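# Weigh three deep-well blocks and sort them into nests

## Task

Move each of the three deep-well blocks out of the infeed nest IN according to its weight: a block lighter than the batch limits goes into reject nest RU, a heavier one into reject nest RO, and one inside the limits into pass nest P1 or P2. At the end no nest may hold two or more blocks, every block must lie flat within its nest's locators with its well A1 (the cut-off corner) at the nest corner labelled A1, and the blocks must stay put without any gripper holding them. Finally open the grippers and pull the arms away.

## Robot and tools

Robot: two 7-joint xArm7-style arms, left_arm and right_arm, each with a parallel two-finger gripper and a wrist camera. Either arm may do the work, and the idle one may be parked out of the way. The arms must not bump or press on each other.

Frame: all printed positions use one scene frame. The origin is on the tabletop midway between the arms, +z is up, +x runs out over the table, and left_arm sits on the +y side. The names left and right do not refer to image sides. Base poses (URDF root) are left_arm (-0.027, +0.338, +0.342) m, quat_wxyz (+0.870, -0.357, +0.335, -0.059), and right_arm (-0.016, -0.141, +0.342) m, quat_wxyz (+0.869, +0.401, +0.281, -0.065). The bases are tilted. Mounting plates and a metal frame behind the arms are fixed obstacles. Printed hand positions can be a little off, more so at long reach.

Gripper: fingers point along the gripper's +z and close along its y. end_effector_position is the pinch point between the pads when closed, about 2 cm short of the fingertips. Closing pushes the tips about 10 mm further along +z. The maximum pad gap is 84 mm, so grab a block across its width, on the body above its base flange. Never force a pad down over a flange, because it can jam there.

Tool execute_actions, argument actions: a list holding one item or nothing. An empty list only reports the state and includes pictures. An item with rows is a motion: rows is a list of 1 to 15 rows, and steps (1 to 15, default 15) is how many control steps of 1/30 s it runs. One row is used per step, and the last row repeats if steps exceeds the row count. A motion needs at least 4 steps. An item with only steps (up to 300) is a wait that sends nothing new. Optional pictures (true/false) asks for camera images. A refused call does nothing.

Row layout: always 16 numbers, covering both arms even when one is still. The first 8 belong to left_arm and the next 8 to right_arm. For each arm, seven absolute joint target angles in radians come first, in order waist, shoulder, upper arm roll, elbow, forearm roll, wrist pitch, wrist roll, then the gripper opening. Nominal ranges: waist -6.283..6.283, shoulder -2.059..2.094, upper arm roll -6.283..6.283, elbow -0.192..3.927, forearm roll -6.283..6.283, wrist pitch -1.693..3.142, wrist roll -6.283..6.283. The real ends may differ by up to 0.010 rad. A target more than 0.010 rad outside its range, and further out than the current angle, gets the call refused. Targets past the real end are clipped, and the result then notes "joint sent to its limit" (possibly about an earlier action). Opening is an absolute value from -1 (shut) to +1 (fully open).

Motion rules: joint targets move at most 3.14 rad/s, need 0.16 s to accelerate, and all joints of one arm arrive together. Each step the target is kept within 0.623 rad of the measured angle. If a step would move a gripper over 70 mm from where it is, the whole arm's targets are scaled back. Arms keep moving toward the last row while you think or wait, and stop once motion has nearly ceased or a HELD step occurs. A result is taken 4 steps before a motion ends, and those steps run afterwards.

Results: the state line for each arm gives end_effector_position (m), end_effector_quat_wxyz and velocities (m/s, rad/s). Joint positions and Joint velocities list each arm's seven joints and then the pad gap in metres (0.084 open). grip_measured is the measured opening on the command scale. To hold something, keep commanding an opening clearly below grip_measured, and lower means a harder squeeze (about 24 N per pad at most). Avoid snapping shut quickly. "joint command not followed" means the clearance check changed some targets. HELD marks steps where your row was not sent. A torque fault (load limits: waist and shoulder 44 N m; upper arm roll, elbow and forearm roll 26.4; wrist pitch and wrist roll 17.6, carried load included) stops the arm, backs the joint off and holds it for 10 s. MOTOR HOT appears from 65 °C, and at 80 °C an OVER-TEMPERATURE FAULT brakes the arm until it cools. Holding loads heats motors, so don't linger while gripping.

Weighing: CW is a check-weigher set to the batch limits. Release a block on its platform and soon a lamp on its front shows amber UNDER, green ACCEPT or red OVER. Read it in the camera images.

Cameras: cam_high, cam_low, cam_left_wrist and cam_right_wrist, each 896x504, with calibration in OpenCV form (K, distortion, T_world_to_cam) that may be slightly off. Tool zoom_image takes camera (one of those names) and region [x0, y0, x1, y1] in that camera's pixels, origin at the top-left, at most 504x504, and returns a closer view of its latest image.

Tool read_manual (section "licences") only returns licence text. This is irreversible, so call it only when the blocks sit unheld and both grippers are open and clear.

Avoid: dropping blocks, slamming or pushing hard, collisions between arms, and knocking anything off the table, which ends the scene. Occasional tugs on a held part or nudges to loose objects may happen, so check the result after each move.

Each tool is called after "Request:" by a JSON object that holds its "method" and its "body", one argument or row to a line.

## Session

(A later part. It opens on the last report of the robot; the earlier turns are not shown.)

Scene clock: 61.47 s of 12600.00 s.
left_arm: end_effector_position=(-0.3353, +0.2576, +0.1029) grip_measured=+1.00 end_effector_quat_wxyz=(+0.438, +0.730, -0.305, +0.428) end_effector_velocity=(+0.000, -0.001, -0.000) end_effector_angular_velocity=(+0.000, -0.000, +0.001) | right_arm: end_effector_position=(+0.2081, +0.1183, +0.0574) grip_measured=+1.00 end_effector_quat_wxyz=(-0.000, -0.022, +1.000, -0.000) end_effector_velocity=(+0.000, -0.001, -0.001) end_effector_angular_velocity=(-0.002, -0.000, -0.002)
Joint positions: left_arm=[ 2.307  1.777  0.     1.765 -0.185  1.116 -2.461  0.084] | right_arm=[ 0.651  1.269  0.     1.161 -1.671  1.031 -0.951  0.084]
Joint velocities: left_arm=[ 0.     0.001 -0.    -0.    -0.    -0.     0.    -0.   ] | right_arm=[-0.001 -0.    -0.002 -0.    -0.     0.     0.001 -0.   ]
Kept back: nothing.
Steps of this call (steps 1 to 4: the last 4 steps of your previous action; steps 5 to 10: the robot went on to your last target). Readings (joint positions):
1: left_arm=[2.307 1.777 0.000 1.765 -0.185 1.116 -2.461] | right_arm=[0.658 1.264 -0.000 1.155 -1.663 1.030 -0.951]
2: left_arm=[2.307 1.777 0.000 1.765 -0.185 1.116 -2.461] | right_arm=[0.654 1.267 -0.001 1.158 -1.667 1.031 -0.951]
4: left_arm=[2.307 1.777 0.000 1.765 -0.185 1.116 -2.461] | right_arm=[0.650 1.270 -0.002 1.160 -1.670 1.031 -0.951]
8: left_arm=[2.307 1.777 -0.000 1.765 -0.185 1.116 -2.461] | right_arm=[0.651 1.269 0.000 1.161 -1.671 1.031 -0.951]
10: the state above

Request:
{"method": "execute_actions", "body": {
  "actions": [
    {"rows":[[2.307,1.777,0,1.765,-0.185,1.116,-2.461,1,0.632,1.282,0,1.173,-1.69,1.033,-0.95,1],[2.307,1.777,0,1.765,-0.185,1.116,-2.461,1,0.632,1.282,0,1.173,-1.69,1.033,-0.95,1],[2.307,1.777,0,1.765,-0.185,1.116,-2.461,1,0.6137,1.295,0,1.186,-1.709,1.035,-0.948,1]],"steps":12}
  ]
}}

Request:
{"method": "execute_actions", "body": {
  "actions": [
    {"rows":[[2.307,1.777,0,1.765,-0.185,1.116,-2.461,1,0.6137,1.295,0,1.186,-1.709,1.035,-0.948,0]],"steps":12}
  ]
}}

Request:
{"method": "execute_actions", "body": {
  "actions": [
    {"rows":[[2.307,1.777,0,1.765,-0.185,1.116,-2.461,1,0.759,1.192,0,1.092,-1.558,1.019,-0.917,0]],"steps":10}
  ]
}}

Request:
{"method": "execute_actions", "body": {
  "actions": [
    {"rows":[[2.307,1.777,0,1.765,-0.185,1.116,-2.461,1,1.074,0.842,0,0.714,-1.265,0.98,-0.4,0]],"steps":15}
  ]
}}

Request:
{"method": "execute_actions", "body": {
  "actions": [
    {"rows":[[2.307,1.777,0,1.765,-0.185,1.116,-2.461,1,1.074,0.842,0,0.714,-1.265,0.98,0.1,0],[2.307,1.777,0,1.765,-0.185,1.116,-2.461,1,1.074,0.842,0,0.714,-1.265,0.98,0.1,0],[2.307,1.777,0,1.765,-0.185,1.116,-2.461,1,1.074,0.842,0,0.714,-1.265,0.98,0.1,0],[2.307,1.777,0,1.765,-0.185,1.116,-2.461,1,1.074,0.842,0,0.714,-1.265,0.98,0.1,0],[2.307,1.777,0,1.765,-0.185,1.116,-2.461,1,1.074,0.842,0,0.714,-1.265,0.98,0.5,0]],"steps":15}
  ]
}}

Request:
{"method": "execute_actions", "body": {
  "actions": [
    {"rows":[[2.307,1.777,0,1.765,-0.185,1.116,-2.461,1,1.277,1.247,0,0.748,-1.355,0.81,1.13,0]],"steps":15}
  ]
}}

Request:
{"method": "execute_actions", "body": {
  "actions": [
    {"steps":15}
  ]
}}

Request:
{"method": "execute_actions", "body": {
  "actions": [
    {"rows":[[2.307,1.777,0,1.765,-0.185,1.116,-2.461,1,1.24,1.304,0,0.776,-1.408,0.827,1.167,0],[2.307,1.777,0,1.765,-0.185,1.116,-2.461,1,1.24,1.304,0,0.776,-1.408,0.827,1.167,0],[2.307,1.777,0,1.765,-0.185,1.116,-2.461,1,1.24,1.304,0,0.776,-1.408,0.827,1.167,0],[2.307,1.777,0,1.765,-0.185,1.116,-2.461,1,1.21,1.325,0,0.79,-1.438,0.842,1.176,0],[2.307,1.777,0,1.765,-0.185,1.116,-2.461,1,1.21,1.325,0,0.79,-1.438,0.842,1.176,0],[2.307,1.777,0,1.765,-0.185,1.116,-2.461,1,1.195,1.336,0,0.796,-1.453,0.85,1.18,0],[2.307,1.777,0,1.765,-0.185,1.116,-2.461,1,1.195,1.336,0,0.796,-1.453,0.85,1.18,0],[2.307,1.777,0,1.765,-0.185,1.116,-2.461,1,1.18,1.346,0,0.803,-1.469,0.857,1.184,0]],"steps":15}
  ]
}}

Request:
{"method": "execute_actions", "body": {
  "actions": [
    {"steps":8}
  ],
  "pictures": true
}}

Scene clock: 62.50 s of 12600.00 s.
left_arm: end_effector_position=(-0.3353, +0.2576, +0.1029) grip_measured=+1.00 end_effector_quat_wxyz=(+0.438, +0.730, -0.305, +0.428) end_effector_velocity=(+0.001, -0.001, +0.000) end_effector_angular_velocity=(-0.002, -0.002, +0.004) | right_arm: end_effector_position=(+0.2081, +0.1165, +0.0411) grip_measured=+1.00 end_effector_quat_wxyz=(-0.000, -0.020, +1.000, -0.002) end_effector_velocity=(+0.000, +0.011, +0.007) end_effector_angular_velocity=(+0.026, -0.004, +0.002)
Joint positions: left_arm=[ 2.307  1.777 -0.     1.765 -0.185  1.116 -2.461  0.084] | right_arm=[ 0.613  1.295 -0.003  1.185 -1.708  1.035 -0.948  0.084]
Joint velocities: left_arm=[-0.     0.001 -0.    -0.    -0.     0.003  0.     0.   ] | right_arm=[-0.003  0.004  0.02   0.007 -0.014 -0.     0.002 -0.   ]
Steps of this call (steps 1 to 23: the robot went on to your last target; steps 24 to 31: the first 8 steps of this action). Readings (joint positions):
24: left_arm=[2.307 1.777 -0.000 1.765 -0.185 1.116 -2.461] | right_arm=[0.650 1.270 0.000 1.161 -1.672 1.031 -0.951]
25: left_arm=[2.307 1.777 -0.000 1.765 -0.185 1.116 -2.461] | right_arm=[0.645 1.273 0.002 1.165 -1.678 1.032 -0.951]
27: left_arm=[2.307 1.777 -0.000 1.765 -0.185 1.116 -2.461] | right_arm=[0.629 1.284 0.002 1.176 -1.694 1.033 -0.949]
31: the state above

Scene clock: 62.90 s of 12600.00 s.
left_arm: end_effector_position=(-0.3353, +0.2576, +0.1029) grip_measured=+1.00 end_effector_quat_wxyz=(+0.438, +0.730, -0.305, +0.428) end_effector_velocity=(+0.001, -0.001, -0.000) end_effector_angular_velocity=(+0.000, -0.001, +0.001) | right_arm: end_effector_position=(+0.2085, +0.1188, +0.0431) grip_measured=+0.96 end_effector_quat_wxyz=(+0.000, -0.020, +1.000, +0.001) end_effector_velocity=(-0.000, -0.000, -0.000) end_effector_angular_velocity=(-0.000, +0.000, -0.002)
Joint positions: left_arm=[ 2.307  1.777 -0.     1.765 -0.185  1.116 -2.461  0.084] | right_arm=[ 0.614  1.295  0.001  1.186 -1.709  1.035 -0.948  0.083]
Joint velocities: left_arm=[ 0.     0.    -0.001 -0.001 -0.    -0.001  0.    -0.   ] | right_arm=[-0.     0.    -0.     0.    -0.     0.     0.002  0.   ]
Steps of this call (steps 1 to 4: the last 4 steps of your previous action; steps 5 to 12: the first 8 steps of this action). Readings (joint positions):
5: left_arm=[2.307 1.777 -0.000 1.765 -0.185 1.116 -2.461] | right_arm=[0.614 1.295 0.001 1.186 -1.709 1.035 -0.948]
6: left_arm=[2.307 1.777 -0.000 1.765 -0.185 1.116 -2.461] | right_arm=[0.614 1.295 0.001 1.186 -1.709 1.035 -0.948]
8: left_arm=[2.307 1.777 -0.000 1.765 -0.185 1.116 -2.461] | right_arm=[0.614 1.295 0.001 1.186 -1.709 1.035 -0.948]
12: the state above

Scene clock: 63.23 s of 12600.00 s.
left_arm: end_effector_position=(-0.3353, +0.2576, +0.1029) grip_measured=+1.00 end_effector_quat_wxyz=(+0.438, +0.730, -0.305, +0.428) end_effector_velocity=(-0.000, +0.000, +0.000) end_effector_angular_velocity=(-0.000, +0.000, -0.000) | right_arm: end_effector_position=(+0.2093, +0.1180, +0.0951) grip_measured=+0.96 end_effector_quat_wxyz=(+0.000, -0.002, +1.000, +0.001) end_effector_velocity=(+0.012, +0.190, +0.376) end_effector_angular_velocity=(+0.483, -0.093, -0.093)
Joint positions: left_arm=[ 2.307  1.777  0.     1.765 -0.185  1.116 -2.461  0.084] | right_arm=[ 0.745  1.201  0.001  1.102 -1.574  1.021 -0.921  0.083]
Joint velocities: left_arm=[ 0.    -0.001  0.001 -0.    -0.     0.     0.    -0.   ] | right_arm=[ 0.608 -0.407  0.324 -0.211  0.441 -0.099  0.089  0.   ]
Steps of this call (steps 1 to 4: the last 4 steps of your previous action; steps 5 to 10: the first 6 steps of this action). Readings (joint positions):
5: left_arm=[2.307 1.777 -0.000 1.765 -0.185 1.116 -2.461] | right_arm=[0.615 1.294 0.001 1.186 -1.708 1.035 -0.948]
6: left_arm=[2.307 1.777 -0.000 1.765 -0.185 1.116 -2.461] | right_arm=[0.622 1.289 -0.002 1.180 -1.698 1.034 -0.945]
8: left_arm=[2.307 1.777 0.000 1.765 -0.185 1.116 -2.461] | right_arm=[0.680 1.247 -0.012 1.137 -1.632 1.029 -0.932]
10: the state above

Scene clock: 63.73 s of 12600.00 s.
left_arm: end_effector_position=(-0.3353, +0.2576, +0.1029) grip_measured=+1.00 end_effector_quat_wxyz=(+0.438, +0.730, -0.305, +0.428) end_effector_velocity=(+0.000, +0.001, -0.001) end_effector_angular_velocity=(+0.003, -0.001, -0.001) | right_arm: end_effector_position=(+0.1725, +0.0582, +0.2149) grip_measured=+0.96 end_effector_quat_wxyz=(+0.001, +0.218, +0.976, +0.004) end_effector_velocity=(-0.130, -0.168, +0.228) end_effector_angular_velocity=(+0.048, -0.031, -0.914)
Joint positions: left_arm=[ 2.307  1.777  0.     1.765 -0.185  1.116 -2.461  0.084] | right_arm=[ 1.048  0.871  0.004  0.747 -1.292  0.983 -0.449  0.083]
Joint velocities: left_arm=[ 0.    -0.    -0.002  0.001  0.    -0.001 -0.    -0.   ] | right_arm=[ 0.675 -0.737  0.05  -0.812  0.599 -0.081  1.025  0.   ]
Steps of this call (steps 1 to 4: the last 4 steps of your previous action; steps 5 to 15: the first 11 steps of this action). Readings (joint positions):
5: left_arm=[2.307 1.777 -0.000 1.765 -0.185 1.116 -2.461] | right_arm=[0.760 1.192 -0.000 1.091 -1.558 1.019 -0.916]
6: left_arm=[2.307 1.777 -0.000 1.765 -0.185 1.116 -2.461] | right_arm=[0.763 1.187 -0.005 1.084 -1.552 1.019 -0.905]
8: left_arm=[2.307 1.777 0.000 1.765 -0.185 1.116 -2.461] | right_arm=[0.803 1.141 -0.011 1.031 -1.511 1.014 -0.831]
12: left_arm=[2.307 1.777 0.000 1.765 -0.185 1.116 -2.461] | right_arm=[0.952 0.977 0.002 0.862 -1.379 0.995 -0.600]
15: the state above

Scene clock: 64.23 s of 12600.00 s.
left_arm: end_effector_position=(-0.3353, +0.2576, +0.1029) grip_measured=+1.00 end_effector_quat_wxyz=(+0.438, +0.730, -0.305, +0.428) end_effector_velocity=(-0.001, +0.001, +0.000) end_effector_angular_velocity=(+0.001, +0.001, -0.002) | right_arm: end_effector_position=(+0.1679, +0.0491, +0.2212) grip_measured=+0.96 end_effector_quat_wxyz=(+0.001, +0.571, +0.821, +0.002) end_effector_velocity=(+0.000, +0.001, +0.002) end_effector_angular_velocity=(+0.011, +0.004, -2.358)
Joint positions: left_arm=[ 2.307  1.777 -0.     1.765 -0.185  1.116 -2.461  0.084] | right_arm=[ 1.073  0.843 -0.     0.714 -1.265  0.98   0.327  0.083]
Joint velocities: left_arm=[-0.    -0.002  0.001 -0.     0.    -0.001 -0.    -0.   ] | right_arm=[ 0.002 -0.004  0.003 -0.001  0.002 -0.     2.358 -0.   ]
Steps of this call (steps 1 to 4: the last 4 steps of your previous action; steps 5 to 15: the first 11 steps of this action). Readings (joint positions):
5: left_arm=[2.307 1.777 0.000 1.765 -0.185 1.116 -2.461] | right_arm=[1.073 0.843 -0.002 0.715 -1.266 0.980 -0.400]
6: left_arm=[2.307 1.777 -0.000 1.765 -0.185 1.116 -2.461] | right_arm=[1.072 0.844 -0.003 0.715 -1.266 0.981 -0.389]
8: left_arm=[2.307 1.777 -0.000 1.765 -0.185 1.116 -2.461] | right_arm=[1.072 0.844 -0.003 0.715 -1.266 0.980 -0.314]
12: left_arm=[2.307 1.777 -0.000 1.765 -0.185 1.116 -2.461] | right_arm=[1.073 0.843 -0.001 0.715 -1.265 0.980 0.038]
15: the state above

Scene clock: 64.73 s of 12600.00 s.
left_arm: end_effector_position=(-0.3353, +0.2576, +0.1029) grip_measured=+1.00 end_effector_quat_wxyz=(+0.438, +0.730, -0.305, +0.428) end_effector_velocity=(-0.001, +0.001, -0.000) end_effector_angular_velocity=(+0.001, +0.000, -0.002) | right_arm: end_effector_position=(+0.0397, +0.0559, +0.1827) grip_measured=+0.96 end_effector_quat_wxyz=(-0.006, +0.695, +0.719, +0.007) end_effector_velocity=(-0.405, -0.098, -0.167) end_effector_angular_velocity=(-0.081, +0.043, -0.437)
Joint positions: left_arm=[ 2.307  1.777 -0.     1.765 -0.185  1.116 -2.461  0.084] | right_arm=[ 1.242  1.178  0.001  0.741 -1.339  0.84   1.017  0.083]
Joint velocities: left_arm=[ 0.    -0.001 -0.001  0.001  0.    -0.001 -0.     0.   ] | right_arm=[ 0.535  1.084  0.012  0.067 -0.233 -0.434  1.624 -0.   ]
Steps of this call (steps 1 to 4: the last 4 steps of your previous action; steps 5 to 15: the first 11 steps of this action). Readings (joint positions):
5: left_arm=[2.307 1.777 0.000 1.765 -0.185 1.116 -2.461] | right_arm=[1.074 0.843 -0.000 0.714 -1.265 0.980 0.495]
6: left_arm=[2.307 1.777 -0.000 1.765 -0.185 1.116 -2.461] | right_arm=[1.077 0.848 -0.001 0.716 -1.267 0.977 0.509]
8: left_arm=[2.307 1.777 0.000 1.765 -0.185 1.116 -2.461] | right_arm=[1.100 0.893 -0.004 0.724 -1.278 0.956 0.585]
12: left_arm=[2.307 1.777 0.000 1.765 -0.185 1.116 -2.461] | right_arm=[1.183 1.060 0.002 0.732 -1.313 0.888 0.834]
15: the state above

Scene clock: 65.23 s of 12600.00 s.
left_arm: end_effector_position=(-0.3353, +0.2576, +0.1029) grip_measured=+1.00 end_effector_quat_wxyz=(+0.438, +0.730, -0.305, +0.428) end_effector_velocity=(+0.000, -0.001, +0.001) end_effector_angular_velocity=(-0.001, +0.000, +0.001) | right_arm: end_effector_position=(+0.0157, +0.0498, +0.1717) grip_measured=+0.96 end_effector_quat_wxyz=(-0.006, +0.709, +0.705, +0.005) end_effector_velocity=(-0.003, -0.002, -0.001) end_effector_angular_velocity=(-0.003, +0.000, +0.006)
Joint positions: left_arm=[ 2.307  1.777  0.     1.765 -0.185  1.116 -2.461  0.084] | right_arm=[ 1.277  1.246 -0.     0.748 -1.355  0.81   1.13   0.083]
Joint velocities: left_arm=[ 0.     0.001  0.001  0.     0.     0.    -0.     0.   ] | right_arm=[ 0.003  0.006  0.002 -0.001  0.002 -0.001  0.001  0.   ]
Kept back: nothing.
Steps of this call (steps 1 to 4: the last 4 steps of your previous action; steps 5 to 15: the robot went on to your last target). Readings (joint positions):
1: left_arm=[2.307 1.777 -0.000 1.765 -0.185 1.116 -2.461] | right_arm=[1.258 1.211 0.002 0.743 -1.346 0.827 1.065]
2: left_arm=[2.307 1.777 0.000 1.765 -0.185 1.116 -2.461] | right_arm=[1.269 1.234 0.003 0.743 -1.351 0.818 1.098]
4: left_arm=[2.307 1.777 0.000 1.765 -0.185 1.116 -2.461] | right_arm=[1.277 1.249 0.002 0.742 -1.354 0.812 1.123]
8: left_arm=[2.307 1.777 -0.000 1.765 -0.185 1.116 -2.461] | right_arm=[1.276 1.244 -0.002 0.750 -1.355 0.811 1.129]
15: the state above

Scene clock: 65.60 s of 12600.00 s.
left_arm: end_effector_position=(-0.3353, +0.2576, +0.1029) grip_measured=+1.00 end_effector_quat_wxyz=(+0.438, +0.730, -0.305, +0.428) end_effector_velocity=(+0.000, -0.001, +0.000) end_effector_angular_velocity=(-0.001, -0.000, +0.001) | right_arm: end_effector_position=(+0.0078, +0.0503, +0.1405) grip_measured=+0.96 end_effector_quat_wxyz=(-0.001, +0.707, +0.707, +0.000) end_effector_velocity=(-0.007, +0.019, +0.002) end_effector_angular_velocity=(+0.047, +0.010, +0.008)
Joint positions: left_arm=[ 2.307  1.777 -0.     1.765 -0.185  1.116 -2.461  0.084] | right_arm=[ 1.182  1.344  0.002  0.802 -1.466  0.855  1.183  0.083]
Joint velocities: left_arm=[-0.     0.     0.    -0.001 -0.    -0.    -0.    -0.   ] | right_arm=[-0.052  0.025  0.039  0.034 -0.065  0.029  0.021 -0.   ]
Steps of this call (steps 1 to 11: the first 11 steps of this action). Readings (joint positions):
1: left_arm=[2.307 1.777 -0.000 1.765 -0.185 1.116 -2.461] | right_arm=[1.276 1.247 -0.000 0.749 -1.356 0.810 1.131]
2: left_arm=[2.307 1.777 0.000 1.765 -0.185 1.116 -2.461] | right_arm=[1.271 1.255 0.001 0.754 -1.365 0.814 1.138]
4: left_arm=[2.307 1.777 0.000 1.765 -0.185 1.116 -2.461] | right_arm=[1.247 1.291 0.001 0.772 -1.398 0.824 1.159]
8: left_arm=[2.307 1.777 -0.000 1.765 -0.185 1.116 -2.461] | right_arm=[1.200 1.333 -0.002 0.792 -1.447 0.847 1.178]
11: the state above

Scene clock: 65.87 s of 12600.00 s.
left_arm: end_effector_position=(-0.3353, +0.2576, +0.1029) grip_measured=+1.00 end_effector_quat_wxyz=(+0.438, +0.730, -0.305, +0.428) end_effector_velocity=(+0.000, +0.000, -0.000) end_effector_angular_velocity=(+0.000, -0.000, -0.000) | right_arm: end_effector_position=(+0.0078, +0.0508, +0.1403) grip_measured=+0.96 end_effector_quat_wxyz=(-0.002, +0.707, +0.707, +0.001) end_effector_velocity=(+0.001, -0.000, -0.001) end_effector_angular_velocity=(-0.002, -0.001, -0.000)
Joint positions: left_arm=[ 2.307  1.777 -0.     1.765 -0.185  1.116 -2.461  0.084] | right_arm=[ 1.181  1.345  0.002  0.803 -1.469  0.856  1.184  0.083]
Joint velocities: left_arm=[-0.    -0.    -0.    -0.001 -0.    -0.001 -0.     0.   ] | right_arm=[-0.     0.002 -0.003  0.001 -0.001 -0.001 -0.     0.   ]
Kept back: nothing.
Steps of this call (steps 1 to 4: the last 4 steps of your previous action; steps 5 to 8: the robot went on to your last target). Readings (joint positions):
1: left_arm=[2.307 1.777 0.000 1.765 -0.185 1.116 -2.461] | right_arm=[1.181 1.344 0.002 0.802 -1.467 0.856 1.183]
2: left_arm=[2.307 1.777 0.000 1.765 -0.185 1.116 -2.461] | right_arm=[1.181 1.344 0.003 0.803 -1.468 0.856 1.184]
4: left_arm=[2.307 1.777 -0.000 1.765 -0.185 1.116 -2.461] | right_arm=[1.181 1.345 0.003 0.803 -1.468 0.856 1.184]
8: the state above
camera_calibration (this result's frames):
cam_left_wrist: T_world_to_cam=[[-0.815665, -0.436145, 0.380089, -0.171753], [-0.456661, 0.0820375, -0.88585, -0.0151588], [0.355178, -0.896129, -0.266086, 0.509076], [0, 0, 0, 1]] pos_world=[-0.327828, 0.382532, 0.187311]
cam_right_wrist: T_world_to_cam=[[0.999852, 0.0110929, -0.0131189, 0.0265577], [0.0111228, -0.999936, 0.0022109, 0.114926], [-0.0130935, -0.0023565, -0.999911, 0.269883], [0, 0, 0, 1]] pos_world=[-0.0242984, 0.11526, 0.269954]

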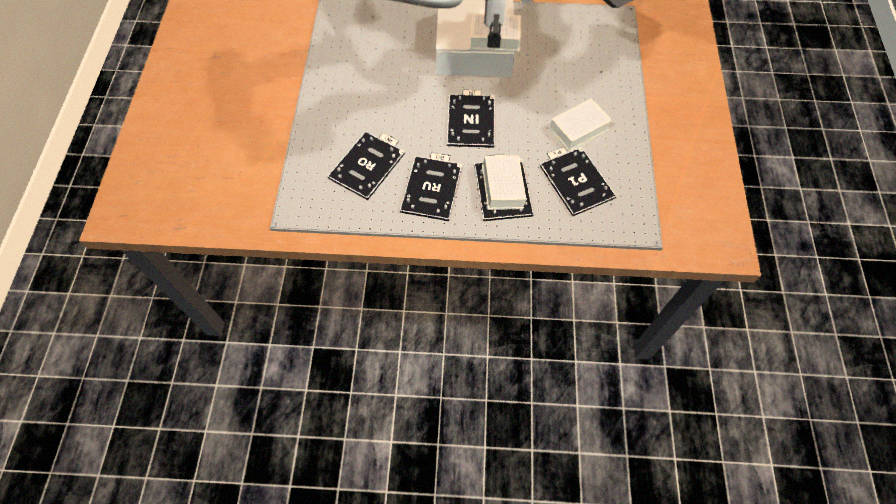

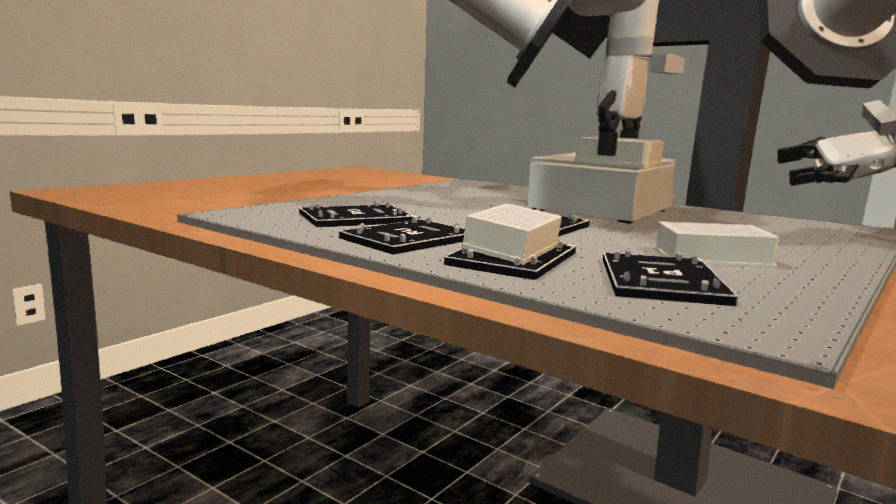

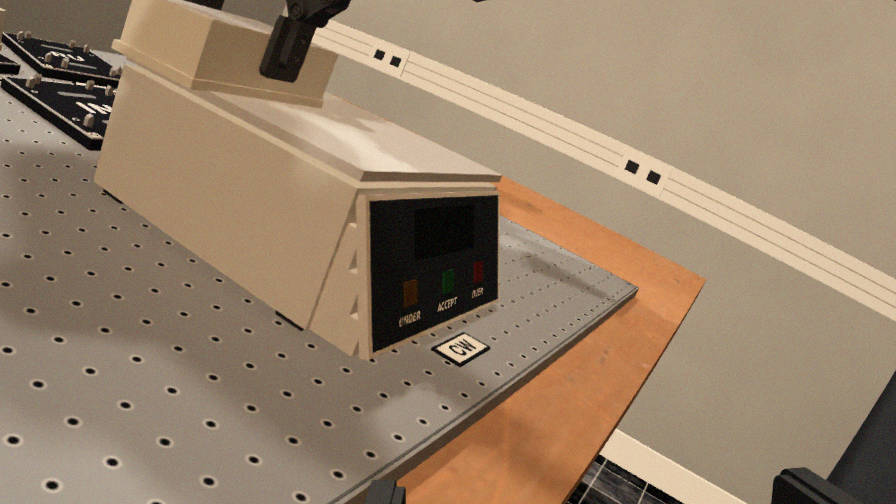

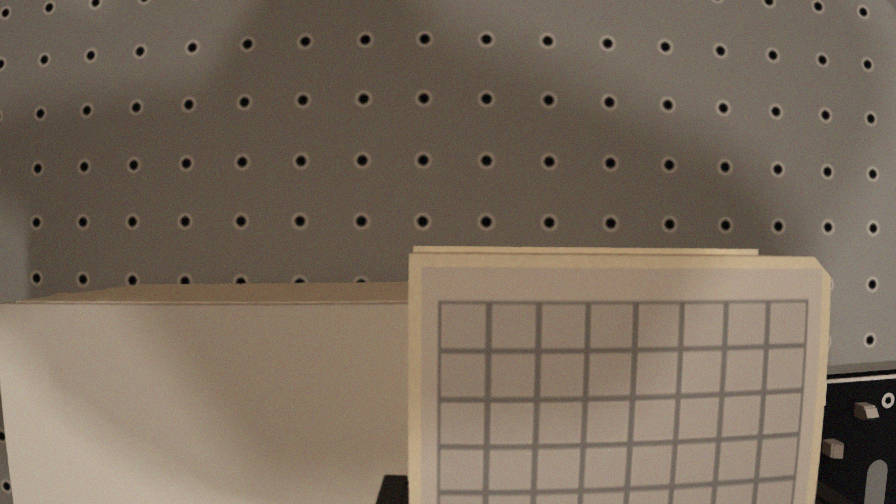

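Request:
{"method": "execute_actions", "body": {
  "actions": [
    {"rows":[[2.307,1.777,0,1.765,-0.185,1.116,-2.461,1,1.184,1.343,0,0.801,-1.465,0.855,1.183,1]],"steps":10}
  ]
}}

Request:
{"method": "execute_actions", "body": {
  "actions": [
    {"rows":[[2.307,1.777,0,1.765,-0.185,1.116,-2.461,1,1.21,1.325,0,0.79,-1.438,0.842,1.176,1],[2.307,1.777,0,1.765,-0.185,1.116,-2.461,1,1.21,1.325,0,0.79,-1.438,0.842,1.176,1],[2.307,1.777,0,1.765,-0.185,1.116,-2.461,1,1.21,1.325,0,0.79,-1.438,0.842,1.176,1],[2.307,1.777,0,1.765,-0.185,1.116,-2.461,1,1.24,1.304,0,0.776,-1.408,0.827,1.167,1],[2.307,1.777,0,1.765,-0.185,1.116,-2.461,1,1.24,1.304,0,0.776,-1.408,0.827,1.167,1],[2.307,1.777,0,1.765,-0.185,1.116,-2.461,1,1.24,1.304,0,0.776,-1.408,0.827,1.167,1],[2.307,1.777,0,1.765,-0.185,1.116,-2.461,1,1.27,1.283,0,0.763,-1.377,0.811,1.159,1],[2.307,1.777,0,1.765,-0.185,1.116,-2.461,1,1.27,1.283,0,0.763,-1.377,0.811,1.159,1],[2.307,1.777,0,1.765,-0.185,1.116,-2.461,1,1.27,1.283,0,0.763,-1.377,0.811,1.159,1],[2.307,1.777,0,1.765,-0.185,1.116,-2.461,1,1.301,1.262,0,0.75,-1.346,0.796,1.15,1]],"steps":15}
  ]
}}

Request:
{"method": "execute_actions", "body": {
  "actions": [
    {"steps":55}
  ],
  "pictures": true
}}

Scene clock: 66.47 s of 12600.00 s.
left_arm: end_effector_position=(-0.3353, +0.2576, +0.1029) grip_measured=+1.00 end_effector_quat_wxyz=(+0.438, +0.730, -0.305, +0.428) end_effector_velocity=(+0.000, +0.000, -0.000) end_effector_angular_velocity=(+0.000, -0.000, +0.000) | right_arm: end_effector_position=(+0.0103, +0.0480, +0.1379) grip_measured=+1.00 end_effector_quat_wxyz=(+0.003, +0.708, +0.706, -0.000) end_effector_velocity=(+0.001, -0.007, -0.004) end_effector_angular_velocity=(-0.015, -0.001, -0.001)
Joint positions: left_arm=[ 2.307  1.777 -0.     1.765 -0.185  1.116 -2.461  0.084] | right_arm=[ 1.183  1.345 -0.006  0.801 -1.465  0.857  1.183  0.084]
Joint velocities: left_arm=[ 0.     0.    -0.001  0.     0.    -0.    -0.     0.   ] | right_arm=[-0.001  0.001 -0.008 -0.009  0.004  0.     0.001  0.001]
Steps of this call (steps 1 to 12: the robot went on to your last target; steps 13 to 18: the first 6 steps of this action). Readings (joint positions):
13: left_arm=[2.307 1.777 -0.000 1.765 -0.185 1.116 -2.461] | right_arm=[1.180 1.346 0.001 0.803 -1.469 0.856 1.184]
14: left_arm=[2.307 1.777 -0.000 1.765 -0.185 1.116 -2.461] | right_arm=[1.182 1.345 0.001 0.803 -1.467 0.855 1.184]
16: left_arm=[2.307 1.777 -0.000 1.765 -0.185 1.116 -2.461] | right_arm=[1.183 1.344 -0.002 0.802 -1.466 0.856 1.183]
18: the state above

Scene clock: 66.97 s of 12600.00 s.
left_arm: end_effector_position=(-0.3353, +0.2576, +0.1029) grip_measured=+1.00 end_effector_quat_wxyz=(+0.438, +0.730, -0.305, +0.428) end_effector_velocity=(-0.000, +0.000, +0.000) end_effector_angular_velocity=(-0.000, +0.001, -0.001) | right_arm: end_effector_position=(+0.0086, +0.0492, +0.1652) grip_measured=+1.00 end_effector_quat_wxyz=(-0.004, +0.710, +0.704, +0.004) end_effector_velocity=(+0.005, -0.019, +0.084) end_effector_angular_velocity=(+0.009, -0.012, -0.041)
Joint positions: left_arm=[ 2.307  1.777  0.     1.765 -0.185  1.116 -2.461  0.084] | right_arm=[ 1.277  1.278 -0.     0.76  -1.37   0.807  1.157  0.084]
Joint velocities: left_arm=[-0.    -0.001  0.001  0.     0.    -0.    -0.     0.   ] | right_arm=[ 0.371 -0.25  -0.037 -0.172  0.39  -0.182 -0.11  -0.   ]
Steps of this call (steps 1 to 4: the last 4 steps of your previous action; steps 5 to 15: the first 11 steps of this action). Readings (joint positions):
5: left_arm=[2.307 1.777 -0.000 1.765 -0.185 1.116 -2.461] | right_arm=[1.184 1.343 -0.002 0.801 -1.464 0.855 1.183]
6: left_arm=[2.307 1.777 0.000 1.765 -0.185 1.116 -2.461] | right_arm=[1.191 1.339 -0.003 0.797 -1.456 0.851 1.181]
8: left_arm=[2.307 1.777 -0.000 1.765 -0.185 1.116 -2.461] | right_arm=[1.207 1.327 -0.001 0.791 -1.441 0.844 1.177]
12: left_arm=[2.307 1.777 -0.000 1.765 -0.185 1.116 -2.461] | right_arm=[1.247 1.299 -0.000 0.773 -1.401 0.823 1.165]
15: the state above

Scene clock: 68.80 s of 12600.00 s.
left_arm: end_effector_position=(-0.3353, +0.2576, +0.1029) grip_measured=+1.00 end_effector_quat_wxyz=(+0.438, +0.730, -0.305, +0.428) end_effector_velocity=(+0.000, +0.001, +0.000) end_effector_angular_velocity=(+0.000, -0.000, +0.000) | right_arm: end_effector_position=(+0.0082, +0.0490, +0.1714) grip_measured=+1.00 end_effector_quat_wxyz=(-0.006, +0.710, +0.704, +0.006) end_effector_velocity=(-0.000, +0.000, +0.000) end_effector_angular_velocity=(-0.000, +0.001, -0.001)
Joint positions: left_arm=[ 2.307  1.777 -0.     1.765 -0.185  1.116 -2.461  0.084] | right_arm=[ 1.301  1.262 -0.     0.75  -1.346  0.796  1.15   0.084]
Joint velocities: left_arm=[ 0.    -0.001 -0.    -0.001 -0.     0.001 -0.     0.   ] | right_arm=[-0. -0.  0. -0.  0.  0.  0. -0.]
Kept back: nothing.
Steps of this call (steps 1 to 4: the last 4 steps of your previous action; steps 5 to 30: the robot went on to your last target; steps 31 to 55: nothing new was sent). Readings (joint positions):
1: left_arm=[2.307 1.777 0.000 1.765 -0.185 1.116 -2.461] | right_arm=[1.289 1.270 -0.000 0.755 -1.358 0.802 1.154]
2: left_arm=[2.307 1.777 -0.000 1.765 -0.185 1.116 -2.461] | right_arm=[1.296 1.265 0.001 0.752 -1.351 0.799 1.152]
4: left_arm=[2.307 1.777 -0.000 1.765 -0.185 1.116 -2.461] | right_arm=[1.301 1.262 0.002 0.751 -1.347 0.796 1.150]
8: left_arm=[2.307 1.777 0.000 1.765 -0.185 1.116 -2.461] | right_arm=[1.300 1.262 -0.001 0.750 -1.346 0.796 1.150]
55: the state above
All arms were judged still, so your last target was given up. Only a new action makes them travel on or press farther. Fingers that are still opening or closing keep moving.
camera_calibration (this result's frames):
cam_left_wrist: T_world_to_cam=[[-0.815665, -0.436146, 0.380089, -0.171753], [-0.456661, 0.0820375, -0.88585, -0.0151588], [0.355178, -0.896129, -0.266086, 0.509076], [0, 0, 0, 1]] pos_world=[-0.327828, 0.382532, 0.187311]
cam_right_wrist: T_world_to_cam=[[0.999926, 0.00255914, -0.0119136, 0.0267343], [0.00243475, -0.999942, -0.0104443, 0.115225], [-0.0119396, 0.0104145, -0.999874, 0.300348], [0, 0, 0, 1]] pos_world=[-0.0234268, 0.112022, 0.301833]

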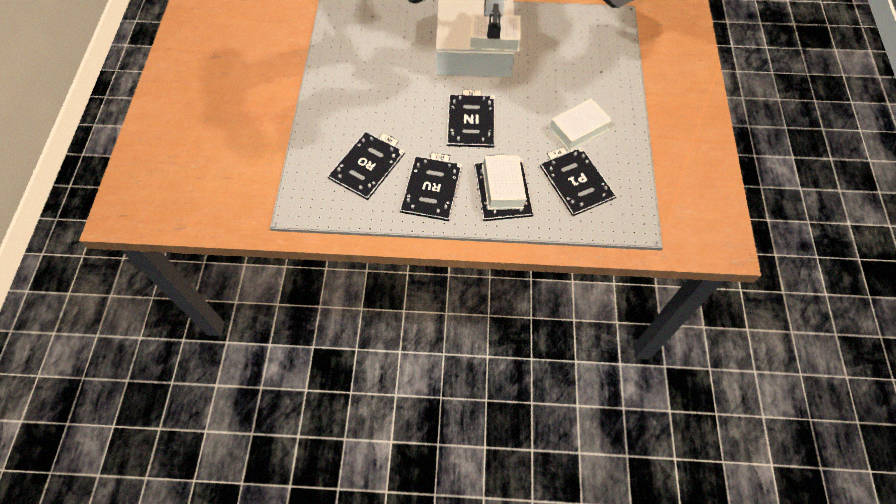

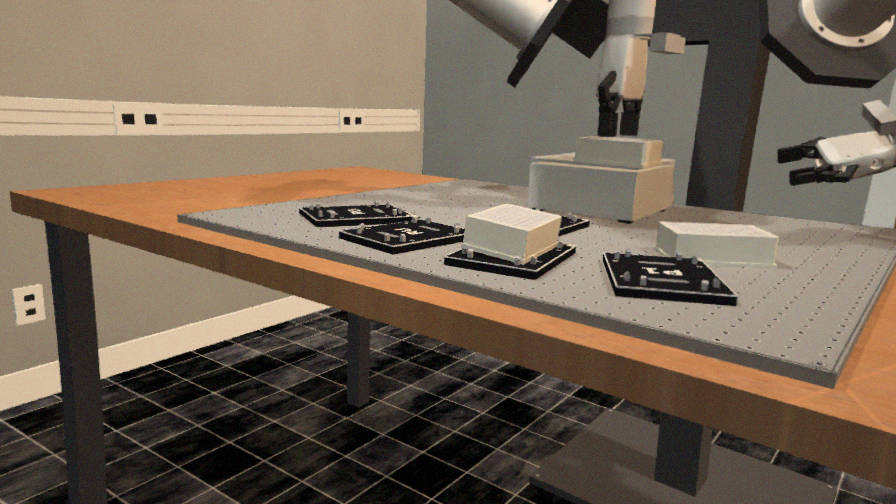

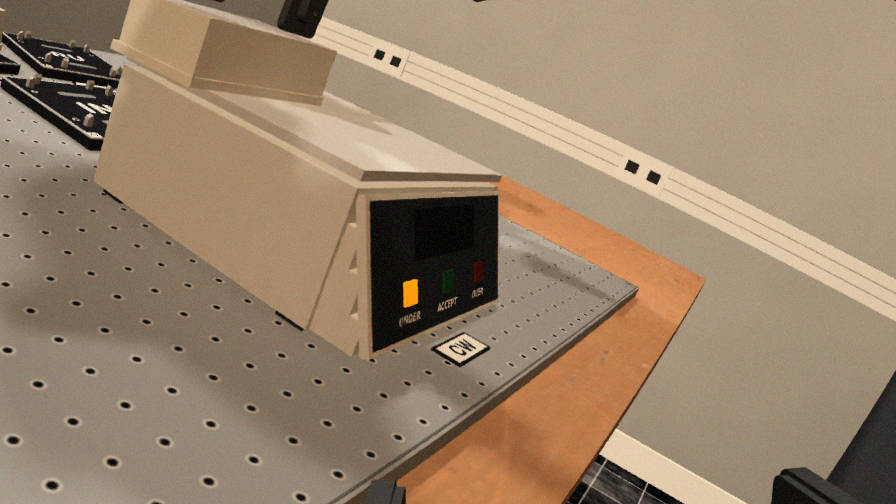

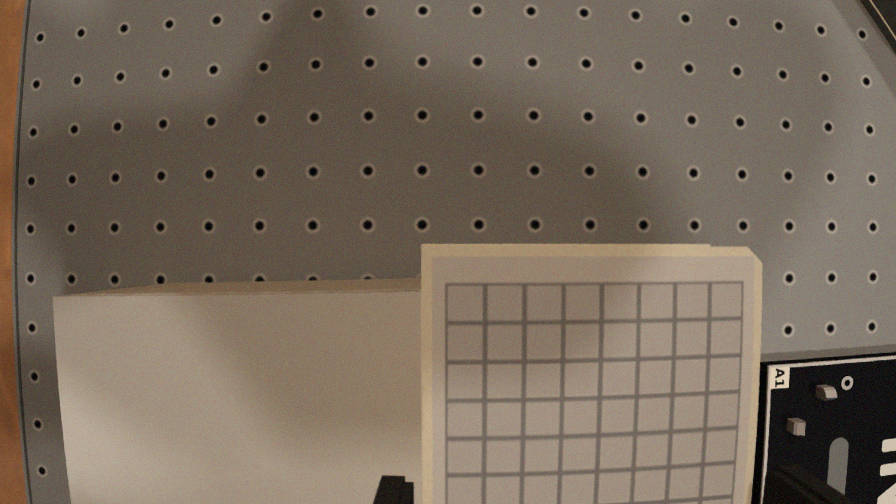

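Request:
{"method": "execute_actions", "body": {
  "actions": []
}}

Scene clock: 69.83 s of 12600.00 s.
left_arm: end_effector_position=(-0.3353, +0.2576, +0.1029) grip_measured=+1.00 end_effector_quat_wxyz=(+0.438, +0.730, -0.305, +0.428) end_effector_velocity=(-0.000, +0.001, +0.000) end_effector_angular_velocity=(+0.001, +0.000, -0.001) | right_arm: end_effector_position=(+0.0082, +0.0490, +0.1714) grip_measured=+1.00 end_effector_quat_wxyz=(-0.006, +0.710, +0.704, +0.006) end_effector_velocity=(+0.000, -0.000, -0.000) end_effector_angular_velocity=(-0.000, -0.000, +0.001)
Joint positions: left_arm=[ 2.307  1.777  0.     1.765 -0.185  1.116 -2.461  0.084] | right_arm=[ 1.301  1.262 -0.     0.75  -1.346  0.796  1.15   0.084]
Joint velocities: left_arm=[ 0.    -0.002  0.    -0.     0.     0.     0.    -0.   ] | right_arm=[-0.     0.001 -0.001 -0.    -0.001 -0.    -0.    -0.   ]
Kept back: nothing.
Steps of this call (steps 1 to 31: nothing new was sent). Readings (joint positions):
1: left_arm=[2.307 1.777 0.000 1.765 -0.185 1.116 -2.461] | right_arm=[1.301 1.262 0.000 0.750 -1.346 0.796 1.150]
2: left_arm=[2.307 1.777 -0.000 1.765 -0.185 1.116 -2.461] | right_arm=[1.301 1.262 -0.000 0.750 -1.346 0.796 1.150]
4: left_arm=[2.307 1.777 -0.000 1.765 -0.185 1.116 -2.461] | right_arm=[1.301 1.262 -0.000 0.750 -1.346 0.796 1.150]
8: left_arm=[2.307 1.777 0.000 1.765 -0.185 1.116 -2.461] | right_arm=[1.301 1.262 0.000 0.750 -1.346 0.796 1.150]
31: the state above
camera_calibration (this result's frames):
cam_left_wrist: T_world_to_cam=[[-0.815665, -0.436145, 0.380089, -0.171753], [-0.456661, 0.082037, -0.88585, -0.0151584], [0.355178, -0.896129, -0.266085, 0.509076], [0, 0, 0, 1]] pos_world=[-0.327828, 0.382532, 0.187311]
cam_right_wrist: T_world_to_cam=[[0.999926, 0.00255915, -0.0119136, 0.0267343], [0.00243475, -0.999942, -0.0104442, 0.115225], [-0.0119396, 0.0104144, -0.999874, 0.300348], [0, 0, 0, 1]] pos_world=[-0.0234268, 0.112022, 0.301833]

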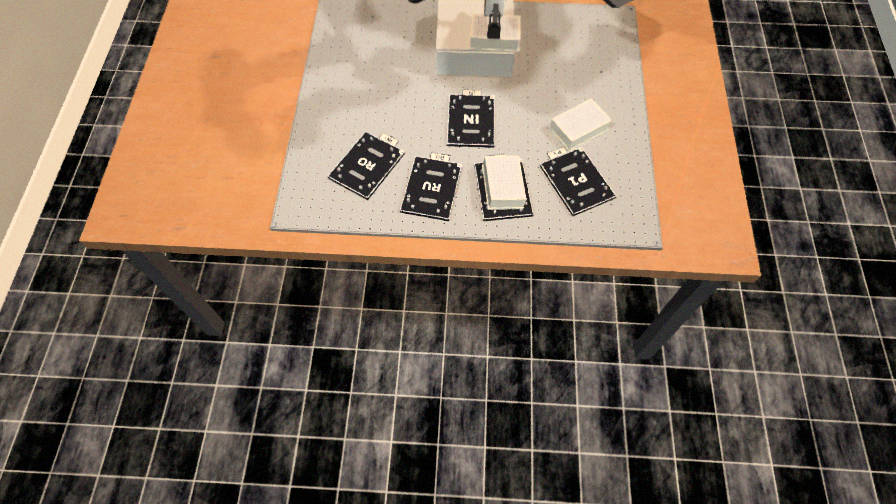

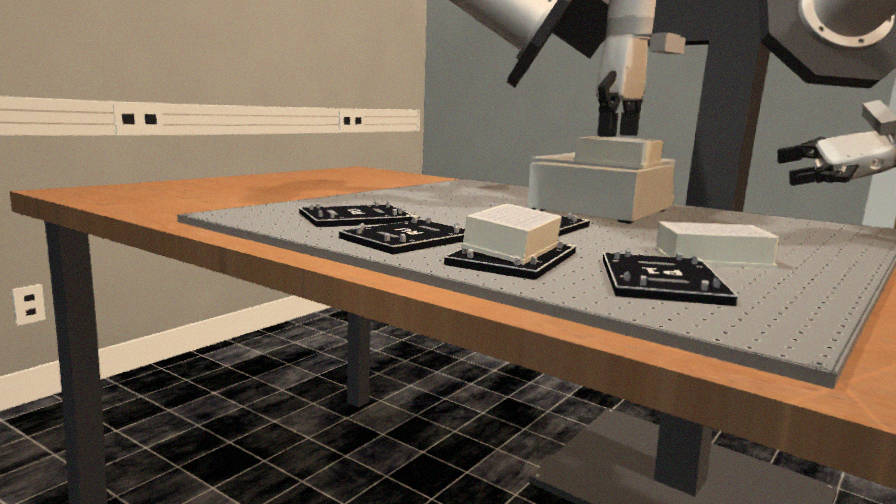

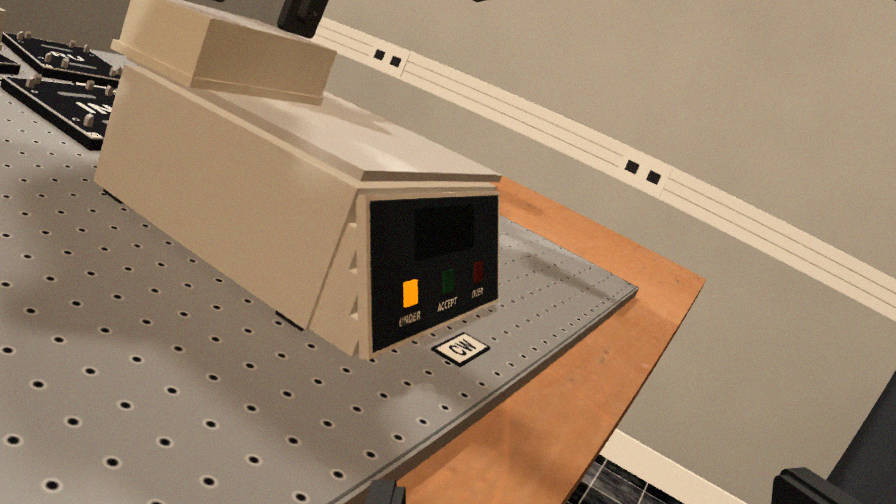

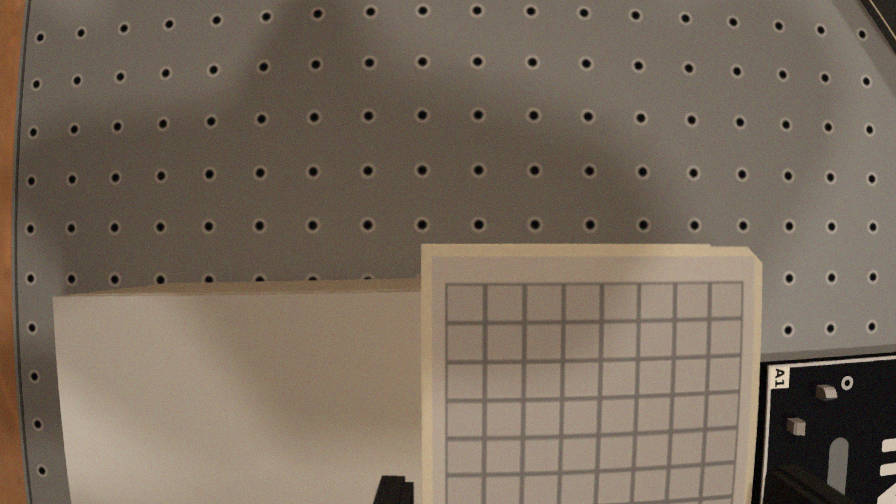

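Request:
{"method": "execute_actions", "body": {
  "actions": [
    {"rows":[[2.307,1.777,0,1.765,-0.185,1.116,-2.461,1,1.285,1.273,0,0.757,-1.362,0.804,1.155,1],[2.307,1.777,0,1.765,-0.185,1.116,-2.461,1,1.27,1.283,0,0.763,-1.377,0.811,1.159,1],[2.307,1.777,0,1.765,-0.185,1.116,-2.461,1,1.255,1.294,0,0.77,-1.392,0.819,1.163,1],[2.307,1.777,0,1.765,-0.185,1.116,-2.461,1,1.24,1.304,0,0.776,-1.408,0.827,1.167,1],[2.307,1.777,0,1.765,-0.185,1.116,-2.461,1,1.225,1.315,0,0.783,-1.423,0.834,1.171,1],[2.307,1.777,0,1.765,-0.185,1.116,-2.461,1,1.21,1.325,0,0.79,-1.438,0.842,1.176,1],[2.307,1.777,0,1.765,-0.185,1.116,-2.461,1,1.195,1.335,0,0.796,-1.453,0.85,1.18,1],[2.307,1.777,0,1.765,-0.185,1.116,-2.461,1,1.18,1.346,0,0.803,-1.469,0.857,1.184,1]],"steps":15}
  ]
}}

Request:
{"method": "execute_actions", "body": {
  "actions": [
    {"rows":[[2.307,1.777,0,1.765,-0.185,1.116,-2.461,1,1.18,1.346,0,0.803,-1.469,0.857,1.184,0]],"steps":10}
  ]
}}

Request:
{"method": "execute_actions", "body": {
  "actions": [
    {"rows":[[2.307,1.777,0,1.765,-0.185,1.116,-2.461,1,1.277,1.247,0,0.748,-1.355,0.81,1.13,0]],"steps":12}
  ]
}}

Request:
{"method": "execute_actions", "body": {
  "actions": [
    {"rows":[[2.307,1.777,0,1.765,-0.185,1.116,-2.461,1,1.074,0.842,0,0.714,-1.265,0.98,0.5,0]],"steps":15}
  ],
  "pictures": true
}}

Scene clock: 70.63 s of 12600.00 s.
left_arm: end_effector_position=(-0.3353, +0.2576, +0.1029) grip_measured=+1.00 end_effector_quat_wxyz=(+0.438, +0.730, -0.305, +0.428) end_effector_velocity=(-0.000, +0.001, -0.000) end_effector_angular_velocity=(+0.001, -0.000, -0.001) | right_arm: end_effector_position=(+0.0086, +0.0487, +0.1390) grip_measured=+1.00 end_effector_quat_wxyz=(+0.001, +0.708, +0.707, -0.001) end_effector_velocity=(-0.001, -0.007, -0.032) end_effector_angular_velocity=(-0.025, -0.006, +0.009)
Joint positions: left_arm=[ 2.307  1.777  0.     1.765 -0.185  1.116 -2.461  0.084] | right_arm=[ 1.182  1.345 -0.002  0.801 -1.465  0.855  1.183  0.084]
Joint velocities: left_arm=[ 0. -0. -0.  0.  0. -0.  0.  0.] | right_arm=[-0.103  0.075 -0.01   0.036 -0.105  0.056  0.031  0.   ]
Steps of this call (steps 1 to 13: nothing new was sent; steps 14 to 24: the first 11 steps of this action). Readings (joint positions):
14: left_arm=[2.307 1.777 0.000 1.765 -0.185 1.116 -2.461] | right_arm=[1.300 1.262 0.000 0.750 -1.347 0.797 1.150]
15: left_arm=[2.307 1.777 -0.000 1.765 -0.185 1.116 -2.461] | right_arm=[1.295 1.266 0.001 0.753 -1.353 0.799 1.152]
17: left_arm=[2.307 1.777 -0.000 1.765 -0.185 1.116 -2.461] | right_arm=[1.273 1.281 0.001 0.763 -1.375 0.810 1.158]
21: left_arm=[2.307 1.777 -0.000 1.765 -0.185 1.116 -2.461] | right_arm=[1.213 1.323 -0.001 0.788 -1.434 0.840 1.175]
24: the state above

Scene clock: 70.97 s of 12600.00 s.
left_arm: end_effector_position=(-0.3353, +0.2576, +0.1029) grip_measured=+1.00 end_effector_quat_wxyz=(+0.438, +0.730, -0.305, +0.428) end_effector_velocity=(+0.000, -0.000, +0.000) end_effector_angular_velocity=(-0.000, -0.000, +0.000) | right_arm: end_effector_position=(+0.0082, +0.0504, +0.1396) grip_measured=+0.96 end_effector_quat_wxyz=(-0.001, +0.707, +0.707, +0.001) end_effector_velocity=(-0.000, +0.000, -0.000) end_effector_angular_velocity=(+0.001, +0.001, +0.002)
Joint positions: left_arm=[ 2.307  1.777 -0.     1.765 -0.185  1.116 -2.461  0.084] | right_arm=[ 1.18   1.346  0.001  0.803 -1.469  0.857  1.184  0.083]
Joint velocities: left_arm=[-0.    -0.     0.    -0.001 -0.    -0.001  0.     0.   ] | right_arm=[-0.002  0.     0.001  0.001 -0.002  0.001 -0.001  0.   ]
Steps of this call (steps 1 to 4: the last 4 steps of your previous action; steps 5 to 10: the first 6 steps of this action). Readings (joint positions):
5: left_arm=[2.307 1.777 -0.000 1.765 -0.185 1.116 -2.461] | right_arm=[1.181 1.345 0.001 0.803 -1.469 0.857 1.184]
6: left_arm=[2.307 1.777 -0.000 1.765 -0.185 1.116 -2.461] | right_arm=[1.181 1.345 0.001 0.803 -1.469 0.857 1.184]
8: left_arm=[2.307 1.777 0.000 1.765 -0.185 1.116 -2.461] | right_arm=[1.181 1.346 0.001 0.803 -1.469 0.857 1.184]
10: the state above

Scene clock: 71.37 s of 12600.00 s.
left_arm: end_effector_position=(-0.3353, +0.2576, +0.1029) grip_measured=+1.00 end_effector_quat_wxyz=(+0.438, +0.730, -0.305, +0.428) end_effector_velocity=(+0.000, -0.001, +0.000) end_effector_angular_velocity=(-0.001, -0.000, +0.001) | right_arm: end_effector_position=(+0.0154, +0.0527, +0.1739) grip_measured=+0.96 end_effector_quat_wxyz=(-0.008, +0.709, +0.705, +0.008) end_effector_velocity=(+0.003, -0.034, -0.022) end_effector_angular_velocity=(-0.086, +0.003, +0.005)
Joint positions: left_arm=[ 2.307  1.777 -0.     1.765 -0.185  1.116 -2.461  0.084] | right_arm=[ 1.278  1.245  0.004  0.751 -1.356  0.81   1.131  0.083]
Joint velocities: left_arm=[-0.     0.002  0.    -0.    -0.    -0.001  0.     0.   ] | right_arm=[ 0.001  0.01  -0.051 -0.041  0.033 -0.012 -0.022 -0.   ]
Steps of this call (steps 1 to 4: the last 4 steps of your previous action; steps 5 to 12: the first 8 steps of this action). Readings (joint positions):
5: left_arm=[2.307 1.777 -0.000 1.765 -0.185 1.116 -2.461] | right_arm=[1.181 1.345 0.000 0.803 -1.468 0.856 1.183]
6: left_arm=[2.307 1.777 0.000 1.765 -0.185 1.116 -2.461] | right_arm=[1.188 1.338 -0.001 0.798 -1.458 0.852 1.178]
8: left_arm=[2.307 1.777 -0.000 1.765 -0.185 1.116 -2.461] | right_arm=[1.236 1.290 -0.005 0.767 -1.400 0.829 1.151]
12: the state above

Scene clock: 71.87 s of 12600.00 s.
left_arm: end_effector_position=(-0.3353, +0.2576, +0.1029) grip_measured=+1.00 end_effector_quat_wxyz=(+0.438, +0.730, -0.305, +0.428) end_effector_velocity=(-0.001, +0.000, +0.000) end_effector_angular_velocity=(+0.000, +0.001, -0.002) | right_arm: end_effector_position=(+0.1426, +0.0565, +0.2154) grip_measured=+0.96 end_effector_quat_wxyz=(-0.002, +0.654, +0.756, +0.006) end_effector_velocity=(+0.424, -0.080, +0.104) end_effector_angular_velocity=(-0.101, +0.011, +0.403)
Joint positions: left_arm=[ 2.307  1.777  0.     1.765 -0.185  1.116 -2.461  0.084] | right_arm=[ 1.108  0.911 -0.001  0.722 -1.281  0.951  0.612  0.083]
Joint velocities: left_arm=[ 0.    -0.001  0.001  0.     0.    -0.001  0.     0.   ] | right_arm=[-0.53  -1.096 -0.024 -0.084  0.234  0.431 -1.622  0.   ]
Steps of this call (steps 1 to 4: the last 4 steps of your previous action; steps 5 to 15: the first 11 steps of this action). Readings (joint positions):
5: left_arm=[2.307 1.777 0.000 1.765 -0.185 1.116 -2.461] | right_arm=[1.276 1.248 -0.001 0.747 -1.355 0.811 1.129]
6: left_arm=[2.307 1.777 -0.000 1.765 -0.185 1.116 -2.461] | right_arm=[1.272 1.243 0.000 0.746 -1.354 0.815 1.118]
8: left_arm=[2.307 1.777 -0.000 1.765 -0.185 1.116 -2.461] | right_arm=[1.247 1.199 0.003 0.739 -1.343 0.837 1.044]
12: left_arm=[2.307 1.777 -0.000 1.765 -0.185 1.116 -2.461] | right_arm=[1.166 1.031 -0.001 0.732 -1.307 0.903 0.795]
15: the state above
camera_calibration (this result's frames):
cam_left_wrist: T_world_to_cam=[[-0.815665, -0.436145, 0.380089, -0.171753], [-0.456661, 0.0820375, -0.88585, -0.0151588], [0.355178, -0.896129, -0.266086, 0.509076], [0, 0, 0, 1]] pos_world=[-0.327828, 0.382532, 0.187311]
cam_right_wrist: T_world_to_cam=[[0.987776, 0.15581, -0.00474678, -0.115623], [0.155785, -0.987777, -0.00518402, 0.0992383], [-0.00549648, 0.00438117, -0.999975, 0.345263], [0, 0, 0, 1]] pos_world=[0.100648, 0.114528, 0.34522]

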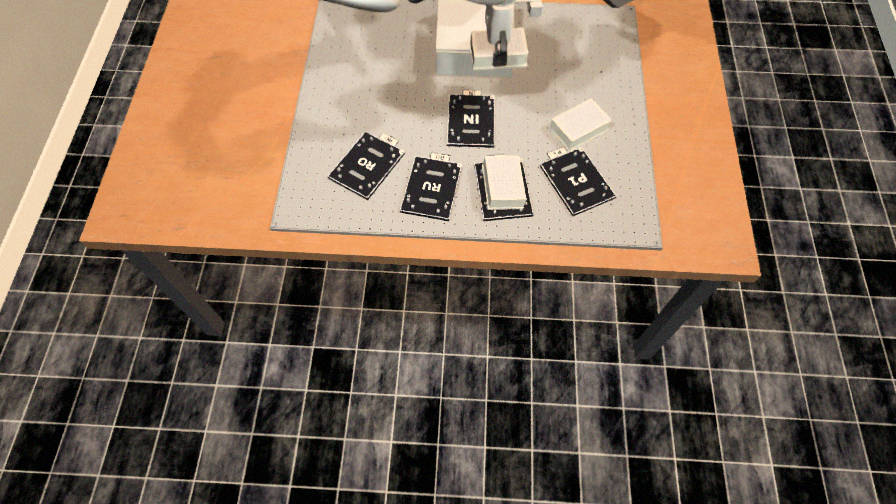

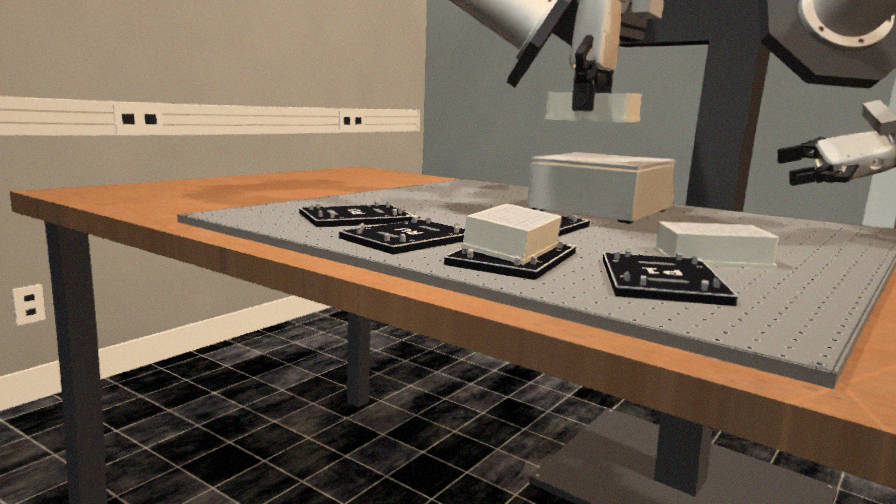

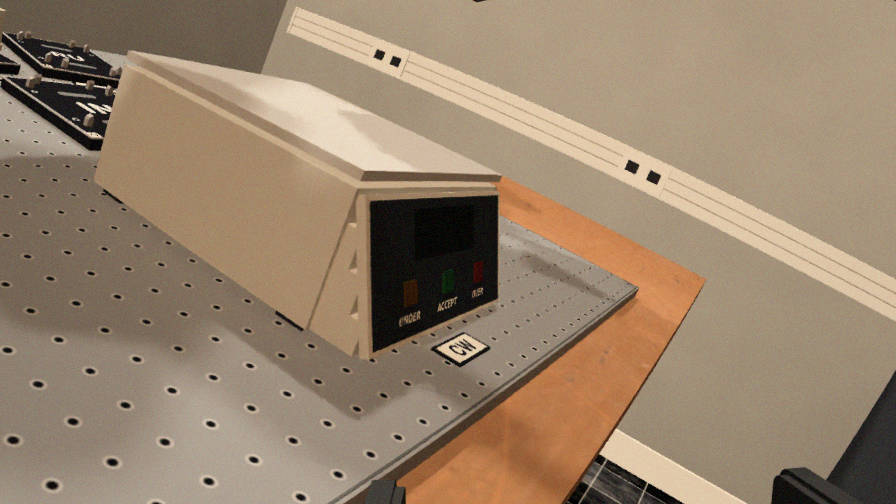

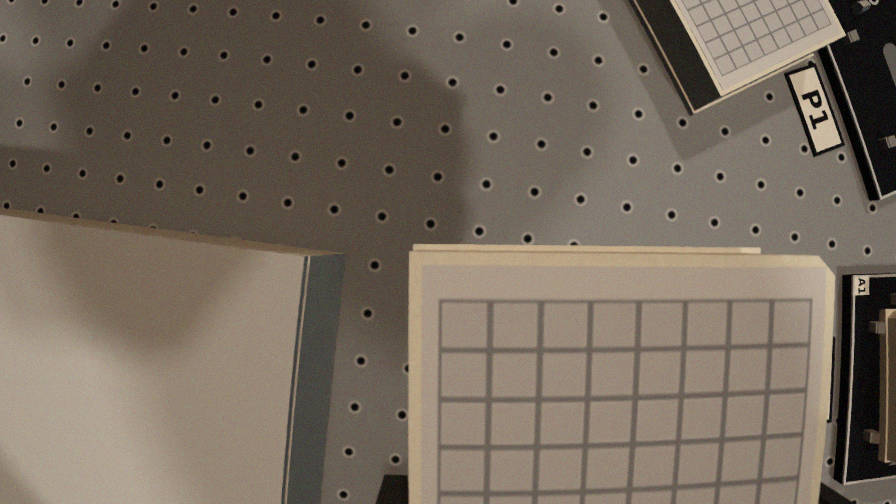

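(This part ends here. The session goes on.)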